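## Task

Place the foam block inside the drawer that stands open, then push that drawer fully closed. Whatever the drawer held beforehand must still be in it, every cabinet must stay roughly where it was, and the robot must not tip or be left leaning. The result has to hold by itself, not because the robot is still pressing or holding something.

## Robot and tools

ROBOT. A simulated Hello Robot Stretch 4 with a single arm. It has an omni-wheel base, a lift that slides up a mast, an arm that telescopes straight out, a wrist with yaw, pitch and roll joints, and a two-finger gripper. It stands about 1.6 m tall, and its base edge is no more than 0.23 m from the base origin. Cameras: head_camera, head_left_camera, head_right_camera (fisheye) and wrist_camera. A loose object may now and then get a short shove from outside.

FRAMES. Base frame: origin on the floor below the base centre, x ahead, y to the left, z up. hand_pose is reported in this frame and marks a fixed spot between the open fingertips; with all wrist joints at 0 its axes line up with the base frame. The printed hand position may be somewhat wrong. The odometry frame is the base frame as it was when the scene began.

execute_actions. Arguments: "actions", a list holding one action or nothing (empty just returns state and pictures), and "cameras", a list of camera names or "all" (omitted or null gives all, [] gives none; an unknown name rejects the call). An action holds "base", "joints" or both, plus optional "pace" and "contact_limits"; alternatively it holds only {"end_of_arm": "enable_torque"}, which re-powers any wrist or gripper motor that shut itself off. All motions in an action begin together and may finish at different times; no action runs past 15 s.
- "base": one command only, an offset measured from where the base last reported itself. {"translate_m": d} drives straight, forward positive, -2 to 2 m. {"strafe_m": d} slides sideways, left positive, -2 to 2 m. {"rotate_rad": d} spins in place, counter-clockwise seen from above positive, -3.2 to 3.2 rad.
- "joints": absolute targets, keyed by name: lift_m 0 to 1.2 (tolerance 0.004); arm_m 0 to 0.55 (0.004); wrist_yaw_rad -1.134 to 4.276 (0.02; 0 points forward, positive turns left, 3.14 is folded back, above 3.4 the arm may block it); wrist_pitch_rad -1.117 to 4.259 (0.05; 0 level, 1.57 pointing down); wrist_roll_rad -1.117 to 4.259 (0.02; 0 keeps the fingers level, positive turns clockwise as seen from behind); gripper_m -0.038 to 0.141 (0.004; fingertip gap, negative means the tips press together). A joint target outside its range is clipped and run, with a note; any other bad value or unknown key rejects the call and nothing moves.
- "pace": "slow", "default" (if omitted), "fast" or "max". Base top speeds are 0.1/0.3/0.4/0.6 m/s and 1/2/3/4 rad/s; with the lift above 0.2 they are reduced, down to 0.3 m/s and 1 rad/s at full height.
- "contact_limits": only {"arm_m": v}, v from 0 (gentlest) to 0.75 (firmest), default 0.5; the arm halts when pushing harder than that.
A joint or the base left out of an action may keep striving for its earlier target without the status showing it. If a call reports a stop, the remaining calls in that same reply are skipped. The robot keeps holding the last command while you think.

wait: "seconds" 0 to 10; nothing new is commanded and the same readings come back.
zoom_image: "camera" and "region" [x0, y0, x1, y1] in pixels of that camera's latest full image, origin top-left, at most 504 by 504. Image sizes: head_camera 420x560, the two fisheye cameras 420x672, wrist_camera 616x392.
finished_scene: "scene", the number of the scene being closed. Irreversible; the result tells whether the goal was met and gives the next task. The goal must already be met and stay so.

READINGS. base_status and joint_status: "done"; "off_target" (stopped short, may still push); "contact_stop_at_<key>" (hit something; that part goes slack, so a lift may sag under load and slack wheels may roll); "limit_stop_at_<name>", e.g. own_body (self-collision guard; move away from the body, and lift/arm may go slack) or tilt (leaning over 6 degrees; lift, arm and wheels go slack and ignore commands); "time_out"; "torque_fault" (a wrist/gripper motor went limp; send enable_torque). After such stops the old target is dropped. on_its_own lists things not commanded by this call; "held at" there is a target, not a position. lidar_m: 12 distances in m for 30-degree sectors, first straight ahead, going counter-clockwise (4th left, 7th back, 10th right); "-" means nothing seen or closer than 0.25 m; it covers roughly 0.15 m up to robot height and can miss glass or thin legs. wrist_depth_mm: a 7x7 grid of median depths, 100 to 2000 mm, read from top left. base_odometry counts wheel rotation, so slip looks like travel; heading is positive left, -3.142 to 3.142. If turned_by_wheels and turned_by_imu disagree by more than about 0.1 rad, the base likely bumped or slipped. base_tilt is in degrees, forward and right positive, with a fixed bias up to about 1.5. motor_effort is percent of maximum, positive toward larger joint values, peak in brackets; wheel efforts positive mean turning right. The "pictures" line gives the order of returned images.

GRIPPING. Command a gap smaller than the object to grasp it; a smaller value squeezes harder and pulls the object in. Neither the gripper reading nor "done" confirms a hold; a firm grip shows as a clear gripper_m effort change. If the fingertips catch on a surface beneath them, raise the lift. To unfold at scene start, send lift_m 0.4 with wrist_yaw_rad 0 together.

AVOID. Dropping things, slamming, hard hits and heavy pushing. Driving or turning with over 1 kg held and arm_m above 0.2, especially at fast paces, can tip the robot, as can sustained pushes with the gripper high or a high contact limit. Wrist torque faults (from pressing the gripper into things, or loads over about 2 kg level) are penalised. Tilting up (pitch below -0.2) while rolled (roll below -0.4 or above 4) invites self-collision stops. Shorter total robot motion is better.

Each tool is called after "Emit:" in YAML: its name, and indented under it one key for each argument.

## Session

Emit:
execute_actions:
  actions: []

Scene clock: 0.00 s.
base_odometry: x=+0.000 y=+0.000 heading=+0.000 (m, m, rad; odometry frame)
turned_by_wheels: +0.000 (rad since the last result)
turned_by_imu: +0.000 (rad since the last result)
base_tilt: forward=+0.4 right=+0.4 (deg)
lidar_m: 2.30 1.87 1.32 1.42 1.96 1.90 2.00 1.96 0.99 1.06 2.07 1.97
base_status: not commanded
joint_positions: lift_m=+0.184 arm_m=+0.002 wrist_yaw_rad=+3.139 wrist_pitch_rad=+0.010 wrist_roll_rad=+0.011 gripper_m=+0.057
joint_status: not commanded
motor_effort: lift_m=+18 arm_m=-1 wrist_yaw_rad=+1 wrist_pitch_rad=-5 wrist_roll_rad=-1 gripper_m=-1 wheel_0=+0 wheel_1=+0 wheel_2=+0 (%)
hand_pose: x=-0.1155 y=+0.0882 z=+0.3593 quat_wxyz=(+0.001, -0.005, +0.006, +1.000) (m; base frame)
wrist_depth_mm: - 140 - - - 1756 1576 / - 126 145 - - 1808 1576 / - 116 139 - - 1756 1661 / - 125 167 - - 1808 1618 / 140 164 - - - 1808 1618 / 218 1576 222 1430 197 1336 1281 / 216 1008 854 891 904 842 878
pictures: head_camera, head_left_camera, head_right_camera, wrist_camera
Images, in order (width x height): head_camera 420x560, head_left_camera 420x672, head_right_camera 420x672, wrist_camera 616x392.

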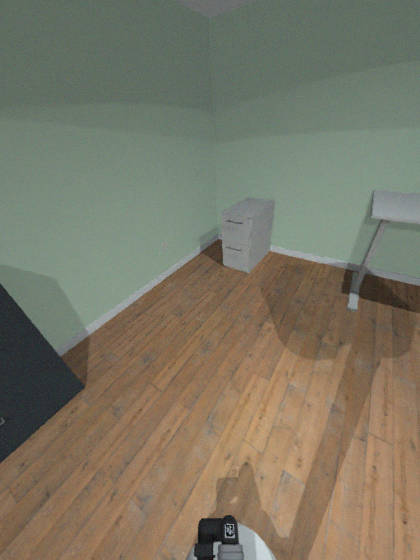

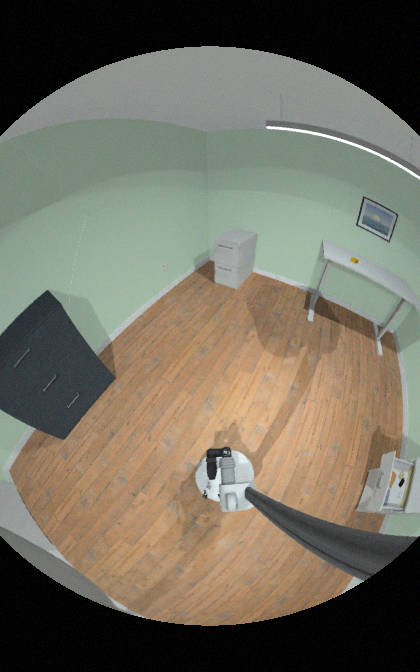

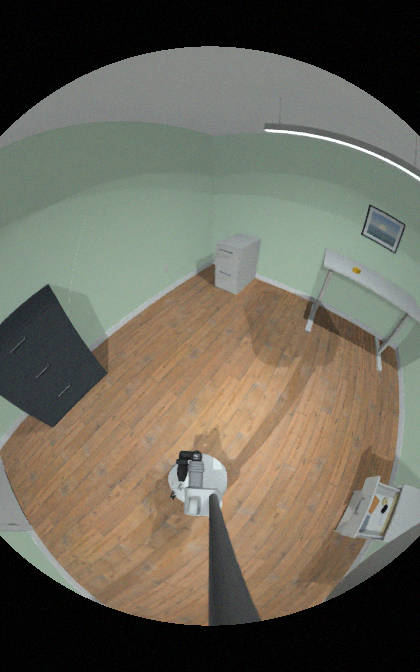

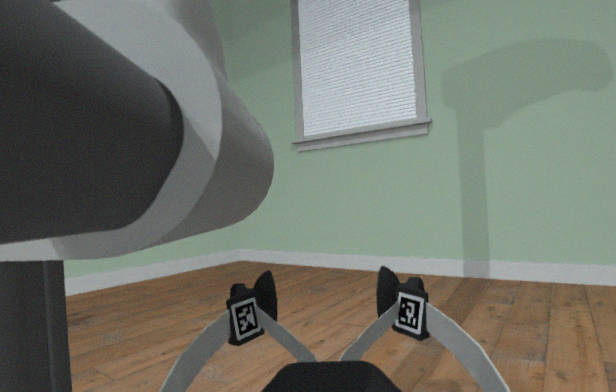

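Emit:
execute_actions:
  actions:
    - {"base":{"rotate_rad":-0.85},"pace":"max"}
  cameras: ["head_camera"]

Scene clock: 7.37 s.
base_odometry: x=+0.000 y=+0.000 heading=-0.850 (m, m, rad; odometry frame)
turned_by_wheels: -0.850 (rad since the last result)
turned_by_imu: -0.838 (rad since the last result)
base_tilt: forward=+0.4 right=+0.4 (deg)
lidar_m: 1.98 2.32 2.12 1.32 1.31 2.13 1.89 1.90 2.20 1.90 0.98 2.21
base_status: done
joint_positions: lift_m=+0.184 arm_m=+0.002 wrist_yaw_rad=+3.139 wrist_pitch_rad=+0.010 wrist_roll_rad=+0.011 gripper_m=+0.057
joint_status: not commanded
motor_effort: lift_m=+18(18) arm_m=-1(0) wrist_yaw_rad=+1(1) wrist_pitch_rad=-5(5) wrist_roll_rad=+0(0) gripper_m=-2(3) wheel_0=+0(6) wheel_1=-1(9) wheel_2=-1(8) (%)
hand_pose: x=-0.1155 y=+0.0882 z=+0.3593 quat_wxyz=(+0.001, -0.005, +0.006, +1.000) (m; base frame)
wrist_depth_mm: - 140 - - - - 1863 / - 126 146 - - - 1921 / - 116 139 - - - 1921 / - 125 167 - - - 1983 / 140 164 1983 - - - 1863 / 218 1537 223 1430 197 1308 1281 / 216 1008 866 891 917 842 878
pictures: head_camera
Images, in order (width x height): head_camera 420x560.

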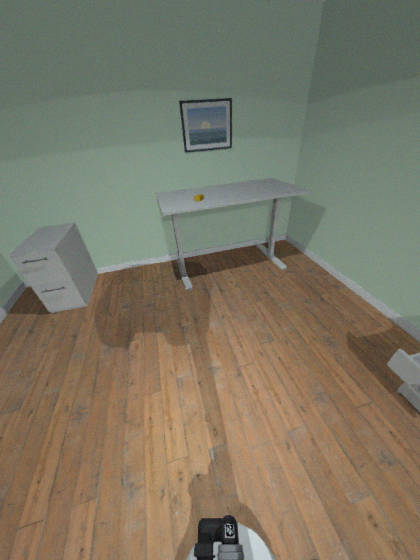

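Emit:
execute_actions:
  actions:
    - {"base":{"rotate_rad":0.1},"pace":"max"}
  cameras: []

Emit:
execute_actions:
  actions:
    - {"base":{"translate_m":1.45},"joints":{"lift_m":1.198,"wrist_yaw_rad":0,"gripper_m":0.13},"pace":"max"}
  cameras: []

Emit:
execute_actions:
  actions:
    - {"base":{"translate_m":0.2},"joints":{"wrist_pitch_rad":1.57,"arm_m":0.3},"pace":"fast"}
  cameras: ["head_right_camera","wrist_camera"]

Scene clock: 19.80 s.
base_odometry: x=+0.000 y=+0.000 heading=-0.750 (m, m, rad; odometry frame)
turned_by_wheels: +0.100 (rad since the last result)
turned_by_imu: +0.099 (rad since the last result)
base_tilt: forward=+0.4 right=+0.4 (deg)
lidar_m: 1.98 2.32 2.01 1.32 1.31 2.11 1.91 1.92 2.10 0.98 0.99 2.23
base_status: done
joint_positions: lift_m=+0.184 arm_m=+0.002 wrist_yaw_rad=+3.139 wrist_pitch_rad=+0.010 wrist_roll_rad=+0.011 gripper_m=+0.057
joint_status: not commanded
motor_effort: lift_m=+18(18) arm_m=+0(1) wrist_yaw_rad=+0(1) wrist_pitch_rad=-5(7) wrist_roll_rad=-1(1) gripper_m=-4(4) wheel_0=+0(5) wheel_1=+1(5) wheel_2=+1(6) (%)
hand_pose: x=-0.1155 y=+0.0882 z=+0.3593 quat_wxyz=(+0.001, -0.005, +0.006, +1.000) (m; base frame)
wrist_depth_mm: - 140 - - - - - / - 126 145 - - - - / - 115 139 - - - - / - 125 167 - - - - / 140 165 - - - - - / 218 1537 222 1430 197 1336 1281 / 216 1025 878 891 917 842 878
pictures: none
No camera images: the call's "cameras" was empty. Leave "cameras" out to get every camera's image.

Scene clock: 23.80 s.
base_odometry: x=+1.061 y=-0.988 heading=-0.750 (m, m, rad; odometry frame)
turned_by_wheels: +0.000 (rad since the last result)
turned_by_imu: -0.001 (rad since the last result)
base_tilt: forward=+0.4 right=+0.4 (deg)
lidar_m: 0.54 0.57 1.37 1.69 2.07 2.01 3.56 1.34 1.22 1.66 1.03 0.62
base_status: done
joint_positions: lift_m=+1.198 arm_m=+0.002 wrist_yaw_rad=+0.000 wrist_pitch_rad=+0.010 wrist_roll_rad=+0.011 gripper_m=+0.130
joint_status: all done
motor_effort: lift_m=+20(23) arm_m=+0(1) wrist_yaw_rad=+0(7) wrist_pitch_rad=-7(7) wrist_roll_rad=-1(1) gripper_m=+1(5) wheel_0=-2(7) wheel_1=-2(6) wheel_2=-1(13) (%)
hand_pose: x=+0.4613 y=-0.0874 z=+1.3732 quat_wxyz=(+1.000, +0.006, +0.005, +0.000) (m; base frame)
wrist_depth_mm: 1098 1138 1160 1205 1229 1255 1336 / 1098 1118 1182 1182 1229 1281 1336 / 1098 1138 1182 1182 1205 1308 1308 / 1098 1098 1160 1182 1205 1281 1308 / 1078 1118 1160 1182 1205 1281 1336 / 1078 1118 216 1182 1205 194 1308 / 1098 1098 1078 151 1042 1008 991
pictures: none
No camera images: the call's "cameras" was empty. Leave "cameras" out to get every camera's image.

Scene clock: 25.87 s.
base_odometry: x=+1.208 y=-1.125 heading=-0.750 (m, m, rad; odometry frame)
turned_by_wheels: +0.000 (rad since the last result)
turned_by_imu: +0.000 (rad since the last result)
base_tilt: forward=+0.4 right=+0.4 (deg)
lidar_m: 0.36 0.37 1.33 1.30 2.10 2.16 3.81 1.36 1.46 1.63 0.67 0.39
base_status: done
joint_positions: lift_m=+1.198 arm_m=+0.299 wrist_yaw_rad=+0.000 wrist_pitch_rad=+1.570 wrist_roll_rad=+0.011 gripper_m=+0.130
joint_status: all done
motor_effort: lift_m=+20(20) arm_m=+5(7) wrist_yaw_rad=+1(3) wrist_pitch_rad=+1(3) wrist_roll_rad=-1(1) gripper_m=+0(0) wheel_0=+2(5) wheel_1=+2(7) wheel_2=+2(8) (%)
hand_pose: x=+0.4703 y=-0.0874 z=+1.0876 quat_wxyz=(+0.707, +0.004, +0.707, -0.004) (m; base frame)
wrist_depth_mm: 375 370 368 320 359 355 351 / 373 373 368 320 359 355 351 / 373 370 364 359 357 353 351 / 375 370 366 359 357 353 347 / 373 368 366 364 357 353 351 / 370 366 216 359 357 206 1255 / 368 368 1118 152 1281 1281 1229
pictures: head_right_camera, wrist_camera
Images, in order (width x height): head_right_camera 420x672, wrist_camera 616x392.

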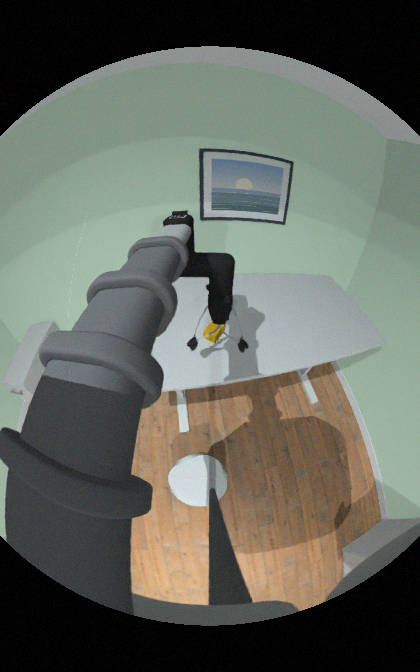

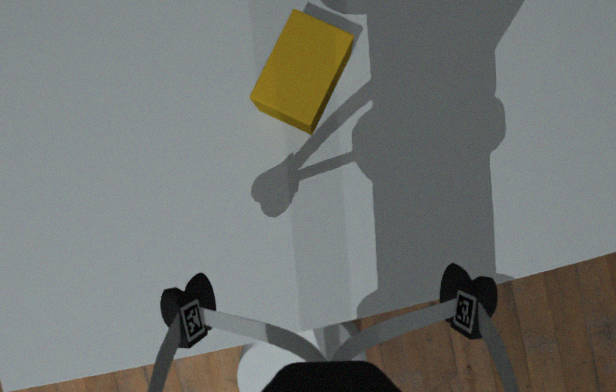

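Emit:
execute_actions:
  actions:
    - {"joints":{"arm_m":0.473,"wrist_roll_rad":0.49,"lift_m":1.16,"gripper_m":0.1},"base":{"strafe_m":0.024},"pace":"fast"}
  cameras: ["wrist_camera"]

Emit:
execute_actions:
  actions:
    - {"joints":{"lift_m":1.108}}
  cameras: ["wrist_camera"]

Scene clock: 39.17 s.
base_odometry: x=+1.224 y=-1.107 heading=-0.750 (m, m, rad; odometry frame)
turned_by_wheels: +0.000 (rad since the last result)
turned_by_imu: +0.000 (rad since the last result)
base_tilt: forward=+0.4 right=+0.4 (deg)
lidar_m: 0.36 0.35 1.30 1.25 2.08 2.15 3.55 1.39 1.47 1.65 0.66 0.40
base_status: done
joint_positions: lift_m=+1.160 arm_m=+0.472 wrist_yaw_rad=+0.000 wrist_pitch_rad=+1.570 wrist_roll_rad=+0.490 gripper_m=+0.100
joint_status: all done
motor_effort: lift_m=+14(17) arm_m=+5(6) wrist_yaw_rad=+0(0) wrist_pitch_rad=+1(1) wrist_roll_rad=+1(7) gripper_m=-2(0) wheel_0=+0(7) wheel_1=-1(7) wheel_2=+1(1) (%)
hand_pose: x=+0.6433 y=-0.0874 z=+1.0501 quat_wxyz=(+0.686, +0.171, +0.686, -0.171) (m; base frame)
wrist_depth_mm: 336 332 329 327 322 319 317 / 334 332 327 324 320 317 315 / 334 329 327 324 320 315 315 / 332 329 327 322 319 315 315 / 332 330 327 277 320 315 314 / 332 327 213 319 274 312 312 / 332 327 322 164 315 314 310
pictures: wrist_camera
Images, in order (width x height): wrist_camera 616x392.

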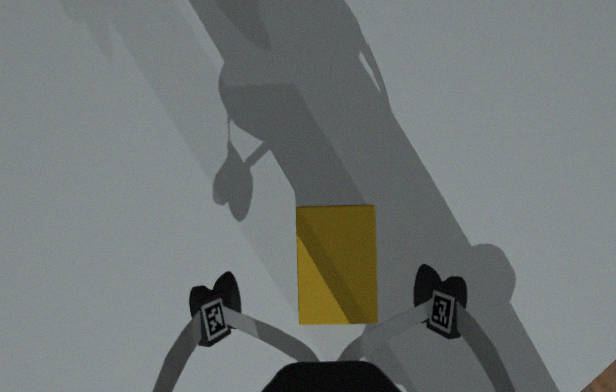

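Scene clock: 40.30 s.
base_odometry: x=+1.224 y=-1.107 heading=-0.750 (m, m, rad; odometry frame)
turned_by_wheels: +0.000 (rad since the last result)
turned_by_imu: +0.000 (rad since the last result)
base_tilt: forward=+0.4 right=+0.4 (deg)
lidar_m: 0.35 0.36 1.31 1.27 2.08 2.14 3.54 1.37 1.46 1.65 0.68 0.40
base_status: not commanded
joint_positions: lift_m=+1.108 arm_m=+0.472 wrist_yaw_rad=+0.000 wrist_pitch_rad=+1.570 wrist_roll_rad=+0.490 gripper_m=+0.100
joint_status: all done
motor_effort: lift_m=+13(13) arm_m=+5(5) wrist_yaw_rad=-2(0) wrist_pitch_rad=+1(1) wrist_roll_rad=+0(0) gripper_m=-2(1) wheel_0=-1(1) wheel_1=-2(1) wheel_2=+1(1) (%)
hand_pose: x=+0.6433 y=-0.0874 z=+0.9981 quat_wxyz=(+0.686, +0.171, +0.686, -0.171) (m; base frame)
wrist_depth_mm: 283 278 274 273 270 267 265 / 282 278 274 272 270 267 265 / 279 277 273 272 270 266 264 / 279 278 274 270 268 265 263 / 279 276 273 224 266 265 263 / 277 274 213 224 223 263 262 / 277 276 270 164 265 262 260
pictures: wrist_camera
Images, in order (width x height): wrist_camera 616x392.

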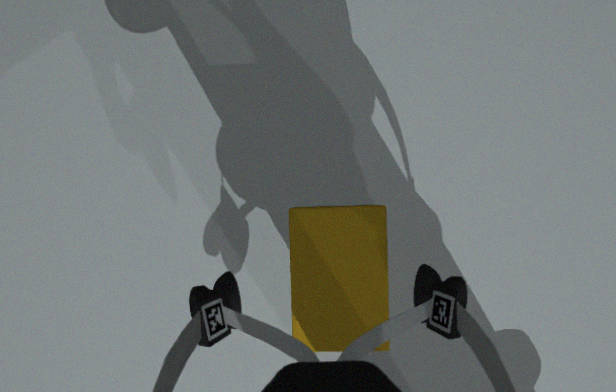

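Emit:
execute_actions:
  actions:
    - {"joints":{"gripper_m":0.025}}
  cameras: []

Emit:
execute_actions:
  actions:
    - {"joints":{"lift_m":1.15}}
  cameras: ["wrist_camera"]

Emit:
execute_actions:
  actions:
    - {"joints":{"arm_m":0.03,"wrist_roll_rad":0},"base":{"rotate_rad":0.43},"pace":"fast"}
  cameras: []

Emit:
execute_actions:
  actions:
    - {"joints":{"lift_m":0.95},"base":{"translate_m":-1.29},"pace":"fast"}
  cameras: []

Emit:
execute_actions:
  actions:
    - {"base":{"rotate_rad":-1.88},"pace":"fast"}
  cameras: ["head_camera","head_right_camera","wrist_camera"]

Scene clock: 58.80 s.
base_odometry: x=+1.224 y=-1.107 heading=-0.750 (m, m, rad; odometry frame)
turned_by_wheels: +0.000 (rad since the last result)
turned_by_imu: +0.000 (rad since the last result)
base_tilt: forward=+0.4 right=+0.4 (deg)
lidar_m: 0.34 0.36 1.31 1.29 2.08 2.15 3.55 1.38 1.47 1.64 0.68 0.41
base_status: not commanded
joint_positions: lift_m=+1.108 arm_m=+0.472 wrist_yaw_rad=+0.000 wrist_pitch_rad=+1.570 wrist_roll_rad=+0.490 gripper_m=+0.025
joint_status: all done
motor_effort: lift_m=+13(13) arm_m=+5(5) wrist_yaw_rad=+0(2) wrist_pitch_rad=+0(0) wrist_roll_rad=+1(0) gripper_m=-22(21) wheel_0=+0(1) wheel_1=-1(1) wheel_2=+1(1) (%)
hand_pose: x=+0.6433 y=-0.0874 z=+0.9981 quat_wxyz=(+0.686, +0.171, +0.686, -0.171) (m; base frame)
wrist_depth_mm: 282 279 274 273 270 267 266 / 282 278 276 273 270 266 265 / 281 277 273 272 270 265 263 / 281 277 274 272 267 265 263 / 279 277 273 220 266 265 263 / 278 274 212 219 202 263 262 / 277 273 270 218 266 263 259
pictures: none
No camera images: the call's "cameras" was empty. Leave "cameras" out to get every camera's image.

Scene clock: 59.83 s.
base_odometry: x=+1.224 y=-1.107 heading=-0.750 (m, m, rad; odometry frame)
turned_by_wheels: +0.000 (rad since the last result)
turned_by_imu: +0.000 (rad since the last result)
base_tilt: forward=+0.4 right=+0.4 (deg)
lidar_m: 0.35 0.34 1.30 1.27 2.06 2.15 3.56 1.36 1.46 1.65 0.69 0.41
base_status: not commanded
joint_positions: lift_m=+1.150 arm_m=+0.472 wrist_yaw_rad=+0.000 wrist_pitch_rad=+1.570 wrist_roll_rad=+0.490 gripper_m=+0.025
joint_status: all done
motor_effort: lift_m=+22(22) arm_m=+5(5) wrist_yaw_rad=-1(0) wrist_pitch_rad=+0(1) wrist_roll_rad=+0(0) gripper_m=-19(20) wheel_0=+0(1) wheel_1=-1(1) wheel_2=+1(1) (%)
hand_pose: x=+0.6433 y=-0.0874 z=+1.0393 quat_wxyz=(+0.686, +0.171, +0.686, -0.171) (m; base frame)
wrist_depth_mm: 327 322 319 315 312 309 304 / 322 322 319 314 310 307 304 / 324 319 317 312 307 307 303 / 320 320 315 312 309 306 303 / 322 319 314 220 306 306 304 / 322 317 212 219 202 301 303 / 319 317 312 218 307 300 300
pictures: wrist_camera
Images, in order (width x height): wrist_camera 616x392.

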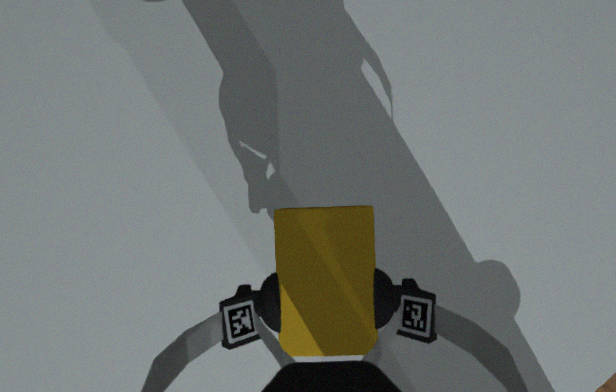

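Scene clock: 61.83 s.
base_odometry: x=+1.224 y=-1.107 heading=-0.320 (m, m, rad; odometry frame)
turned_by_wheels: +0.430 (rad since the last result)
turned_by_imu: +0.424 (rad since the last result)
base_tilt: forward=+0.4 right=+0.4 (deg)
lidar_m: 0.35 1.35 1.29 2.07 2.14 3.54 3.42 1.40 1.66 0.77 0.43 0.35
base_status: done
joint_positions: lift_m=+1.150 arm_m=+0.031 wrist_yaw_rad=+0.000 wrist_pitch_rad=+1.570 wrist_roll_rad=+0.000 gripper_m=+0.025
joint_status: all done
motor_effort: lift_m=+22(22) arm_m=-5(6) wrist_yaw_rad=-1(4) wrist_pitch_rad=+0(0) wrist_roll_rad=-2(8) gripper_m=-21(20) wheel_0=-1(5) wheel_1=+0(7) wheel_2=-2(3) (%)
hand_pose: x=+0.2019 y=-0.0874 z=+1.0393 quat_wxyz=(+0.707, +0.000, +0.707, +0.000) (m; base frame)
wrist_depth_mm: 1336 809 320 317 315 309 307 / 1281 1308 1281 338 314 309 306 / 1336 1308 1255 1281 1255 1229 1205 / 1308 1308 1255 1281 1255 1255 1229 / 1281 1308 1281 220 1229 1205 1229 / 1229 1281 213 220 203 1229 1229 / 1308 1281 1255 217 1255 1229 1229
pictures: none
No camera images: the call's "cameras" was empty. Leave "cameras" out to get every camera's image.

Scene clock: 67.40 s.
base_odometry: x=+0.000 y=-0.701 heading=-0.320 (m, m, rad; odometry frame)
turned_by_wheels: +0.000 (rad since the last result)
turned_by_imu: +0.002 (rad since the last result)
base_tilt: forward=+0.4 right=+0.4 (deg)
lidar_m: 1.59 2.28 2.39 1.92 2.64 2.26 2.30 0.48 0.40 0.41 1.51 1.59
base_status: done
joint_positions: lift_m=+0.950 arm_m=+0.031 wrist_yaw_rad=+0.000 wrist_pitch_rad=+1.570 wrist_roll_rad=+0.000 gripper_m=+0.025
joint_status: all done
motor_effort: lift_m=+14(20) arm_m=-5(5) wrist_yaw_rad=+1(1) wrist_pitch_rad=+1(1) wrist_roll_rad=-1(0) gripper_m=-20(22) wheel_0=+0(6) wheel_1=-1(5) wheel_2=-2(9) (%)
hand_pose: x=+0.2020 y=-0.0874 z=+0.8400 quat_wxyz=(+0.707, +0.000, +0.707, +0.000) (m; base frame)
wrist_depth_mm: 1098 1118 1098 1078 1078 1060 1042 / 1118 1098 1098 1078 1078 1042 1025 / 1118 1078 1078 1060 1078 1025 1025 / 1098 1078 1078 1060 1042 1060 1042 / 1098 1078 1060 220 1042 1042 1008 / 1098 1098 213 218 202 1025 1042 / 1098 1078 866 219 1060 1025 960
pictures: none
No camera images: the call's "cameras" was empty. Leave "cameras" out to get every camera's image.

Scene clock: 69.77 s.
base_odometry: x=+0.000 y=-0.701 heading=-2.201 (m, m, rad; odometry frame)
turned_by_wheels: -1.880 (rad since the last result)
turned_by_imu: -1.855 (rad since the last result)
base_tilt: forward=+0.4 right=+0.4 (deg)
lidar_m: 0.40 1.35 1.69 1.60 1.65 2.36 1.92 1.99 2.43 2.26 1.97 0.40
base_status: done
joint_positions: lift_m=+0.950 arm_m=+0.031 wrist_yaw_rad=+0.000 wrist_pitch_rad=+1.570 wrist_roll_rad=+0.000 gripper_m=+0.025
joint_status: not commanded
motor_effort: lift_m=+14(14) arm_m=-5(5) wrist_yaw_rad=+1(3) wrist_pitch_rad=+0(1) wrist_roll_rad=-1(1) gripper_m=-22(19) wheel_0=+1(4) wheel_1=+0(10) wheel_2=-1(5) (%)
hand_pose: x=+0.2020 y=-0.0874 z=+0.8400 quat_wxyz=(+0.707, +0.000, +0.707, +0.000) (m; base frame)
wrist_depth_mm: 1098 1098 549 539 535 778 1025 / 1098 1098 504 512 549 1042 1042 / 1098 1078 1098 1060 1078 1060 1025 / 1098 1078 1060 1078 1060 1042 1042 / 1098 1098 1078 220 1042 1042 1042 / 1118 1098 212 220 202 1025 1025 / 1098 1098 854 219 1042 1042 1042
pictures: head_camera, head_right_camera, wrist_camera
Images, in order (width x height): head_camera 420x560, head_right_camera 420x672, wrist_camera 616x392.

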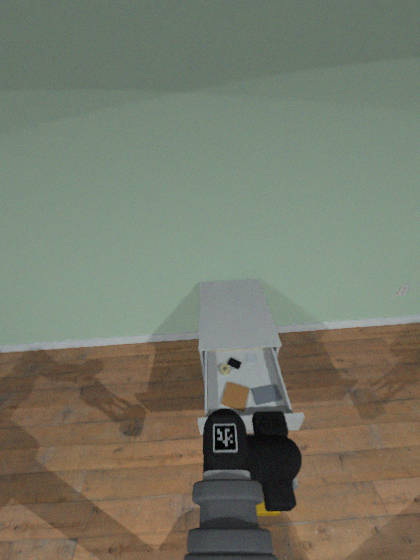

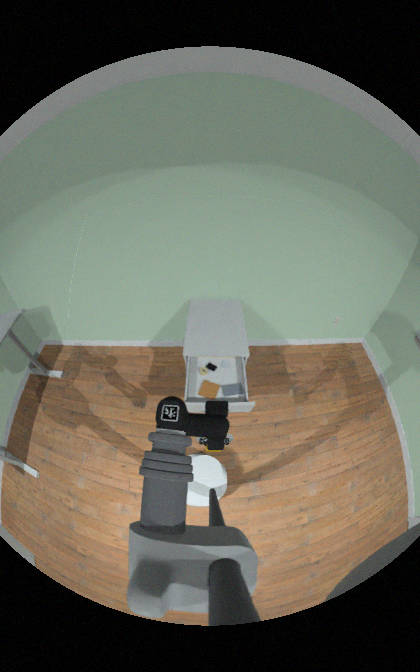

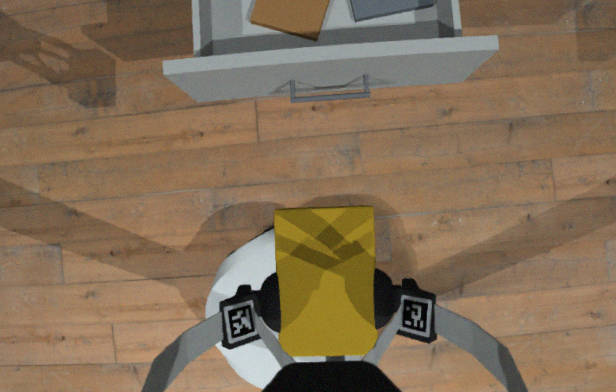

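Emit:
execute_actions:
  actions:
    - {"joints":{"arm_m":0.27},"pace":"fast"}
  cameras: ["wrist_camera"]

Scene clock: 76.33 s.
base_odometry: x=+0.000 y=-0.701 heading=-2.201 (m, m, rad; odometry frame)
turned_by_wheels: +0.000 (rad since the last result)
turned_by_imu: +0.000 (rad since the last result)
base_tilt: forward=+0.4 right=+0.4 (deg)
lidar_m: 0.40 1.35 1.72 1.60 1.64 2.34 1.95 1.98 2.43 2.26 1.97 0.41
base_status: not commanded
joint_positions: lift_m=+0.950 arm_m=+0.269 wrist_yaw_rad=+0.000 wrist_pitch_rad=+1.570 wrist_roll_rad=+0.000 gripper_m=+0.025
joint_status: all done
motor_effort: lift_m=+14(14) arm_m=+5(6) wrist_yaw_rad=-1(1) wrist_pitch_rad=+1(0) wrist_roll_rad=-1(1) gripper_m=-21(21) wheel_0=+1(1) wheel_1=+0(0) wheel_2=-1(1) (%)
hand_pose: x=+0.4403 y=-0.0874 z=+0.8400 quat_wxyz=(+0.707, +0.000, +0.707, +0.000) (m; base frame)
wrist_depth_mm: 1138 1098 554 549 539 1060 1042 / 1098 1098 549 549 549 1042 1025 / 1118 1078 549 530 530 1060 1025 / 1098 1060 549 525 535 1060 1042 / 1098 1098 549 220 433 1025 1008 / 1098 1060 213 218 202 1042 1025 / 1098 1078 854 217 1042 1042 1025
pictures: wrist_camera
Images, in order (width x height): wrist_camera 616x392.

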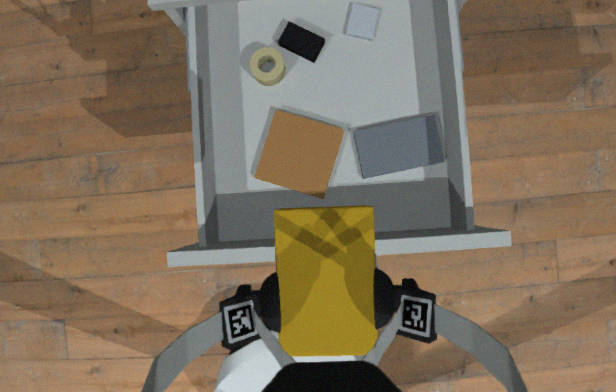

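Emit:
execute_actions:
  actions:
    - {"joints":{"arm_m":0.48,"lift_m":0.83},"base":{"strafe_m":-0.072},"pace":"fast"}
  cameras: ["wrist_camera"]

Scene clock: 94.30 s.
base_odometry: x=-0.059 y=-0.658 heading=-2.200 (m, m, rad; odometry frame)
turned_by_wheels: +0.000 (rad since the last result)
turned_by_imu: +0.000 (rad since the last result)
base_tilt: forward=+0.4 right=+0.4 (deg)
lidar_m: 0.39 0.43 1.78 1.68 1.73 2.44 1.92 1.98 2.33 2.19 1.96 0.42
base_status: done
joint_positions: lift_m=+0.830 arm_m=+0.479 wrist_yaw_rad=+0.000 wrist_pitch_rad=+1.570 wrist_roll_rad=+0.000 gripper_m=+0.025
joint_status: all done
motor_effort: lift_m=+13(13) arm_m=+5(7) wrist_yaw_rad=-1(0) wrist_pitch_rad=+0(0) wrist_roll_rad=+0(1) gripper_m=-20(20) wheel_0=+0(9) wheel_1=+1(9) wheel_2=+0(2) (%)
hand_pose: x=+0.6503 y=-0.0874 z=+0.7201 quat_wxyz=(+0.707, +0.000, +0.707, +0.000) (m; base frame)
wrist_depth_mm: 310 307 304 301 296 296 931 / 309 306 301 300 296 293 917 / 307 306 303 301 298 931 917 / 976 427 424 418 421 931 904 / 960 430 424 219 415 904 917 / 976 427 212 218 202 917 904 / 960 418 410 217 394 353 904
pictures: wrist_camera
Images, in order (width x height): wrist_camera 616x392.

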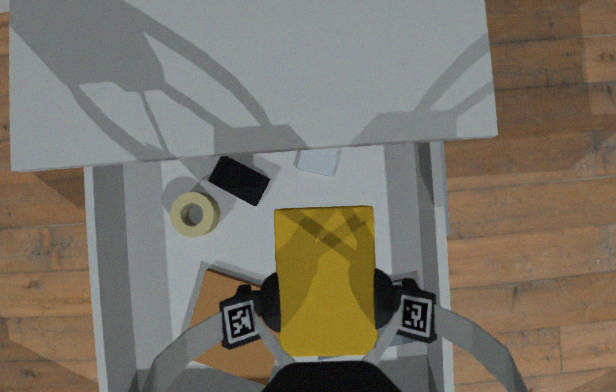

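Emit:
execute_actions:
  actions:
    - {"joints":{"arm_m":0.493,"lift_m":0.684}}
  cameras: ["wrist_camera"]

Emit:
execute_actions:
  actions:
    - {"joints":{"gripper_m":0.08}}
  cameras: ["wrist_camera"]

Emit:
execute_actions:
  actions:
    - {"joints":{"lift_m":0.82},"pace":"fast"}
  cameras: ["wrist_camera"]

Scene clock: 115.70 s.
base_odometry: x=-0.059 y=-0.658 heading=-2.200 (m, m, rad; odometry frame)
turned_by_wheels: +0.000 (rad since the last result)
turned_by_imu: +0.000 (rad since the last result)
base_tilt: forward=+0.5 right=+0.4 (deg)
lidar_m: 0.39 0.43 1.79 1.67 1.73 2.43 1.93 1.97 2.34 2.17 1.96 0.42
base_status: not commanded
joint_positions: lift_m=+0.684 arm_m=+0.492 wrist_yaw_rad=+0.000 wrist_pitch_rad=+1.570 wrist_roll_rad=+0.000 gripper_m=+0.025
joint_status: all done
motor_effort: lift_m=+13(12) arm_m=+5(7) wrist_yaw_rad=+0(1) wrist_pitch_rad=-1(1) wrist_roll_rad=-1(1) gripper_m=-20(19) wheel_0=+0(0) wheel_1=+1(1) wheel_2=+0(0) (%)
hand_pose: x=+0.6632 y=-0.0874 z=+0.5741 quat_wxyz=(+0.707, +0.000, +0.707, +0.000) (m; base frame)
wrist_depth_mm: 158 156 154 153 151 150 - / 158 156 154 153 151 149 148 / 158 157 265 268 272 235 778 / 285 281 264 274 272 241 788 / 282 266 278 220 271 245 768 / 281 279 213 219 202 229 759 / 281 281 264 218 259 208 768
pictures: wrist_camera
Images, in order (width x height): wrist_camera 616x392.

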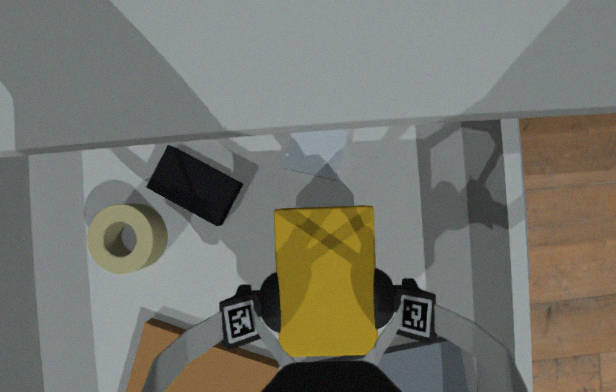

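Scene clock: 117.07 s.
base_odometry: x=-0.059 y=-0.658 heading=-2.200 (m, m, rad; odometry frame)
turned_by_wheels: +0.000 (rad since the last result)
turned_by_imu: +0.000 (rad since the last result)
base_tilt: forward=+0.4 right=+0.4 (deg)
lidar_m: 0.40 0.43 1.78 1.68 1.73 2.45 1.93 1.96 2.33 2.17 1.97 0.43
base_status: not commanded
joint_positions: lift_m=+0.684 arm_m=+0.492 wrist_yaw_rad=+0.000 wrist_pitch_rad=+1.570 wrist_roll_rad=+0.000 gripper_m=+0.080
joint_status: all done
motor_effort: lift_m=+14(13) arm_m=+5(6) wrist_yaw_rad=-1(0) wrist_pitch_rad=-1(0) wrist_roll_rad=-1(1) gripper_m=-3(21) wheel_0=+0(1) wheel_1=+1(1) wheel_2=+0(0) (%)
hand_pose: x=+0.6632 y=-0.0874 z=+0.5741 quat_wxyz=(+0.707, +0.000, +0.707, +0.000) (m; base frame)
wrist_depth_mm: 158 156 155 153 151 150 - / 158 156 155 153 151 149 149 / 158 157 265 268 272 235 778 / 285 281 265 276 273 241 778 / 283 267 278 230 271 245 768 / 281 278 214 229 211 216 768 / 282 279 263 167 259 215 778
pictures: wrist_camera
Images, in order (width x height): wrist_camera 616x392.

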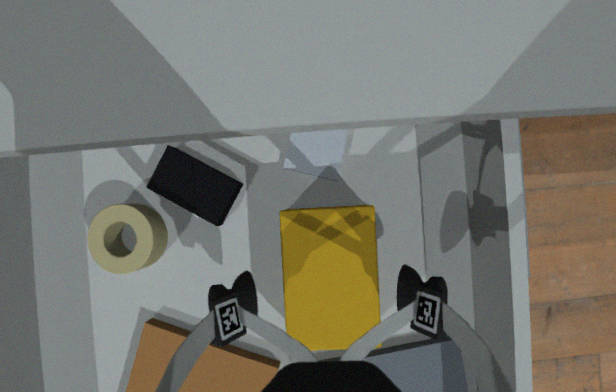

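Scene clock: 118.40 s.
base_odometry: x=-0.059 y=-0.658 heading=-2.200 (m, m, rad; odometry frame)
turned_by_wheels: +0.000 (rad since the last result)
turned_by_imu: +0.000 (rad since the last result)
base_tilt: forward=+0.4 right=+0.4 (deg)
lidar_m: 0.39 0.42 1.79 1.68 1.72 2.43 1.92 1.97 2.35 2.17 1.99 0.43
base_status: not commanded
joint_positions: lift_m=+0.820 arm_m=+0.492 wrist_yaw_rad=+0.000 wrist_pitch_rad=+1.570 wrist_roll_rad=+0.000 gripper_m=+0.080
joint_status: all done
motor_effort: lift_m=+22(23) arm_m=+5(5) wrist_yaw_rad=-1(1) wrist_pitch_rad=+0(0) wrist_roll_rad=+0(0) gripper_m=-2(4) wheel_0=+0(0) wheel_1=+1(1) wheel_2=+0(0) (%)
hand_pose: x=+0.6632 y=-0.0874 z=+0.7094 quat_wxyz=(+0.707, +0.000, +0.707, +0.000) (m; base frame)
wrist_depth_mm: 300 296 294 287 286 285 904 / 300 296 293 289 286 283 931 / 297 294 291 290 286 283 917 / 976 418 413 410 407 904 904 / 976 418 415 364 407 904 891 / 946 418 214 399 211 904 904 / 946 407 399 167 394 904 891
pictures: wrist_camera
Images, in order (width x height): wrist_camera 616x392.

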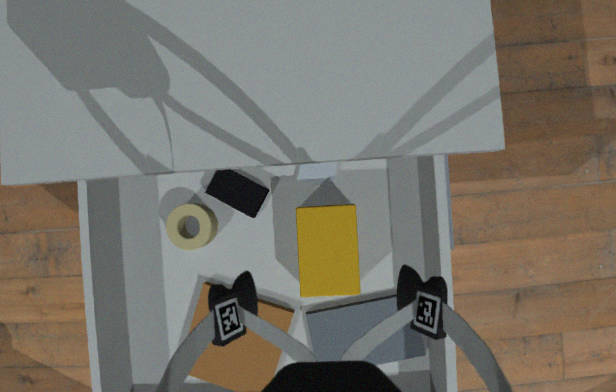

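Emit:
execute_actions:
  actions:
    - {"joints":{"arm_m":0.003,"gripper_m":0.0,"wrist_pitch_rad":0},"base":{"translate_m":-0.11},"pace":"fast"}
  cameras: []

Emit:
execute_actions:
  actions:
    - {"joints":{"lift_m":0.42},"base":{"strafe_m":0.06},"pace":"fast"}
  cameras: ["wrist_camera"]

Scene clock: 127.27 s.
base_odometry: x=+0.006 y=-0.569 heading=-2.200 (m, m, rad; odometry frame)
turned_by_wheels: +0.000 (rad since the last result)
turned_by_imu: +0.001 (rad since the last result)
base_tilt: forward=+0.4 right=+0.4 (deg)
lidar_m: 0.48 0.54 1.76 1.67 2.28 2.41 1.81 1.86 2.35 2.18 2.16 0.54
base_status: done
joint_positions: lift_m=+0.820 arm_m=+0.004 wrist_yaw_rad=+0.000 wrist_pitch_rad=+0.002 wrist_roll_rad=+0.000 gripper_m=+0.000
joint_status: all done
motor_effort: lift_m=+22(22) arm_m=-5(6) wrist_yaw_rad=+0(1) wrist_pitch_rad=-7(12) wrist_roll_rad=+0(1) gripper_m=-4(5) wheel_0=+1(6) wheel_1=-1(5) wheel_2=-1(10) (%)
hand_pose: x=+0.4633 y=-0.0875 z=+0.9972 quat_wxyz=(+1.000, +0.000, +0.001, +0.000) (m; base frame)
wrist_depth_mm: 1205 1229 1205 1229 1255 1229 1255 / 1205 1205 1229 1229 1255 1229 1255 / 1229 1229 1205 1229 1229 1255 1255 / 1229 1229 1205 1255 1205 1229 1229 / 1182 1205 1182 1229 1229 1255 1229 / 1182 1229 1205 201 188 1229 1205 / 1182 1205 809 185 1160 1229 1229
pictures: none
No camera images: the call's "cameras" was empty. Leave "cameras" out to get every camera's image.

Scene clock: 129.37 s.
base_odometry: x=+0.055 y=-0.605 heading=-2.200 (m, m, rad; odometry frame)
turned_by_wheels: +0.000 (rad since the last result)
turned_by_imu: +0.000 (rad since the last result)
base_tilt: forward=+0.4 right=+0.4 (deg)
lidar_m: 0.52 1.45 1.71 1.59 1.64 2.37 1.80 1.86 2.42 2.24 2.13 0.54
base_status: done
joint_positions: lift_m=+0.420 arm_m=+0.004 wrist_yaw_rad=+0.000 wrist_pitch_rad=+0.002 wrist_roll_rad=+0.000 gripper_m=+0.000
joint_status: all done
motor_effort: lift_m=+14(18) arm_m=-5(6) wrist_yaw_rad=+2(1) wrist_pitch_rad=-5(6) wrist_roll_rad=-1(2) gripper_m=-6(5) wheel_0=+2(9) wheel_1=-2(8) wheel_2=+1(1) (%)
hand_pose: x=+0.4633 y=-0.0874 z=+0.5979 quat_wxyz=(+1.000, +0.000, +0.001, +0.000) (m; base frame)
wrist_depth_mm: 1255 1229 1229 1205 1229 1205 1229 / 1255 1205 1229 1182 1229 1229 1229 / 1229 1229 1205 1229 1229 1255 1205 / 1205 1229 1229 1205 1229 1205 1229 / 1229 304 306 301 303 303 303 / 1229 304 301 200 189 301 301 / 1182 304 301 184 303 301 301
pictures: wrist_camera
Images, in order (width x height): wrist_camera 616x392.

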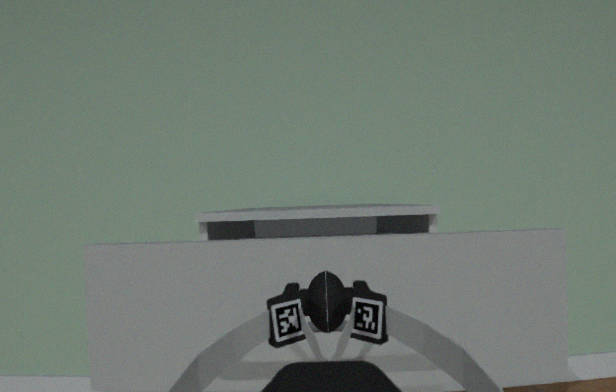

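Emit:
execute_actions:
  actions:
    - {"joints":{"arm_m":0.405},"pace":"slow","contact_limits":{"arm_m":0.3}}
  cameras: ["wrist_camera","head_camera"]

Scene clock: 145.93 s.
base_odometry: x=+0.055 y=-0.605 heading=-2.201 (m, m, rad; odometry frame)
turned_by_wheels: +0.000 (rad since the last result)
turned_by_imu: +0.000 (rad since the last result)
base_tilt: forward=+0.4 right=+0.3 (deg)
lidar_m: 0.83 1.46 1.73 1.59 1.65 2.37 1.82 1.84 2.40 2.26 2.12 0.88
base_status: not commanded
joint_positions: lift_m=+0.420 arm_m=+0.403 wrist_yaw_rad=-0.007 wrist_pitch_rad=+0.001 wrist_roll_rad=+0.000 gripper_m=+0.000
joint_status: all done
on_its_own: wrist_yaw_rad is at rest, and its effort (+19) is outside its rest range (-13 to +13)
motor_effort: lift_m=+14(14) arm_m=+11(14) wrist_yaw_rad=+19(23) wrist_pitch_rad=-2(6) wrist_roll_rad=-1(1) gripper_m=-5(5) wheel_0=+4(4) wheel_1=+1(2) wheel_2=-7(7) (%)
contact_limits: arm_m 0.3
hand_pose: x=+0.8619 y=-0.0894 z=+0.5983 quat_wxyz=(+1.000, +0.000, +0.001, -0.003) (m; base frame)
wrist_depth_mm: 820 809 820 842 831 831 831 / 798 820 820 820 831 831 831 / 809 798 809 820 820 831 831 / 809 820 820 809 820 831 831 / 230 230 229 230 230 230 230 / 230 229 229 204 185 229 229 / 229 229 197 182 229 230 229
pictures: head_camera, wrist_camera
Images, in order (width x height): head_camera 420x560, wrist_camera 616x392.

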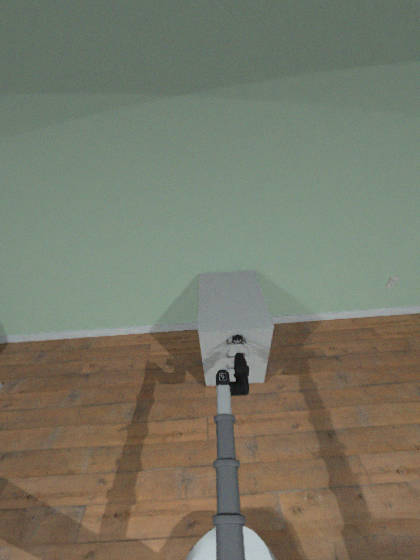

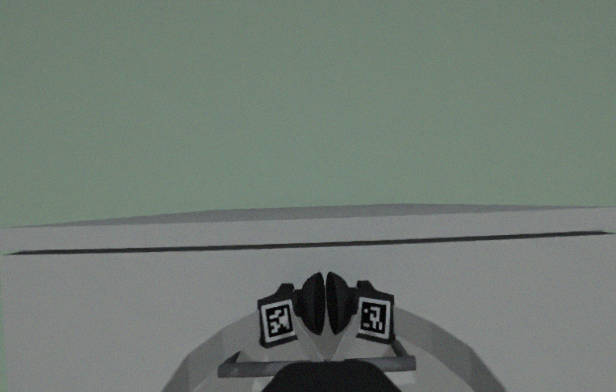

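Emit:
execute_actions:
  actions:
    - {"joints":{"arm_m":0.3},"pace":"fast"}
  cameras: ["wrist_camera","head_camera"]

Emit:
zoom_image:
  camera: "head_camera"
  region: [180, 290, 290, 390]

Scene clock: 153.47 s.
base_odometry: x=+0.055 y=-0.605 heading=-2.200 (m, m, rad; odometry frame)
turned_by_wheels: +0.001 (rad since the last result)
turned_by_imu: +0.001 (rad since the last result)
base_tilt: forward=+0.5 right=+0.4 (deg)
lidar_m: 0.80 1.44 1.72 1.61 1.64 2.35 1.83 1.84 2.43 2.24 2.14 0.87
base_status: not commanded
joint_positions: lift_m=+0.420 arm_m=+0.301 wrist_yaw_rad=+0.000 wrist_pitch_rad=+0.002 wrist_roll_rad=+0.000 gripper_m=+0.000
joint_status: all done
motor_effort: lift_m=+14(14) arm_m=-5(7) wrist_yaw_rad=+1(19) wrist_pitch_rad=-7(5) wrist_roll_rad=+0(1) gripper_m=-6(6) wheel_0=+3(4) wheel_1=+1(1) wheel_2=+1(7) (%)
hand_pose: x=+0.7603 y=-0.0875 z=+0.5979 quat_wxyz=(+1.000, +0.000, +0.001, +0.000) (m; base frame)
wrist_depth_mm: 931 931 931 931 931 931 931 / 904 917 917 931 931 917 946 / 904 904 917 931 917 917 931 / 917 917 891 917 917 917 931 / 917 330 329 329 330 330 931 / 917 332 329 201 189 329 917 / 904 327 329 184 329 327 946
pictures: head_camera, wrist_camera
Images, in order (width x height): head_camera 420x560, wrist_camera 616x392.

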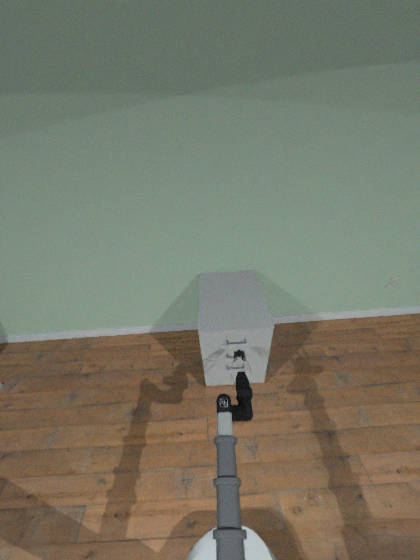

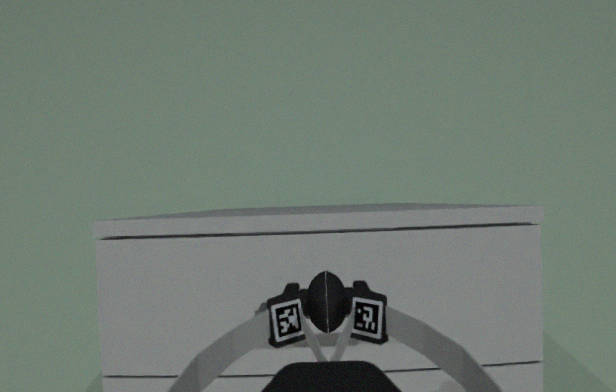

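Region (180, 290, 290, 390) of head_camera's 420x560 image, scaled by 4.582, with more detail than that image has; it fills the top 458 rows of this view, and the rest is white.

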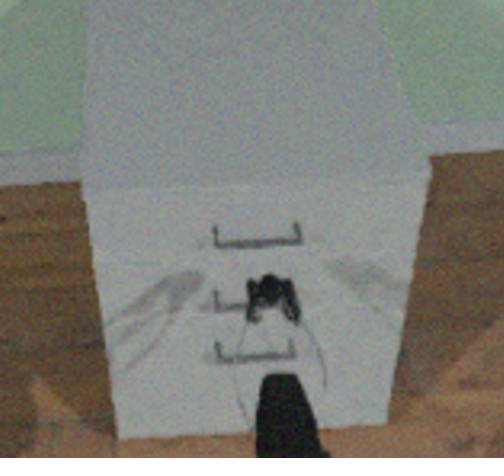

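Emit:
finished_scene:
  scene: 2

The scene is finished: the task was done.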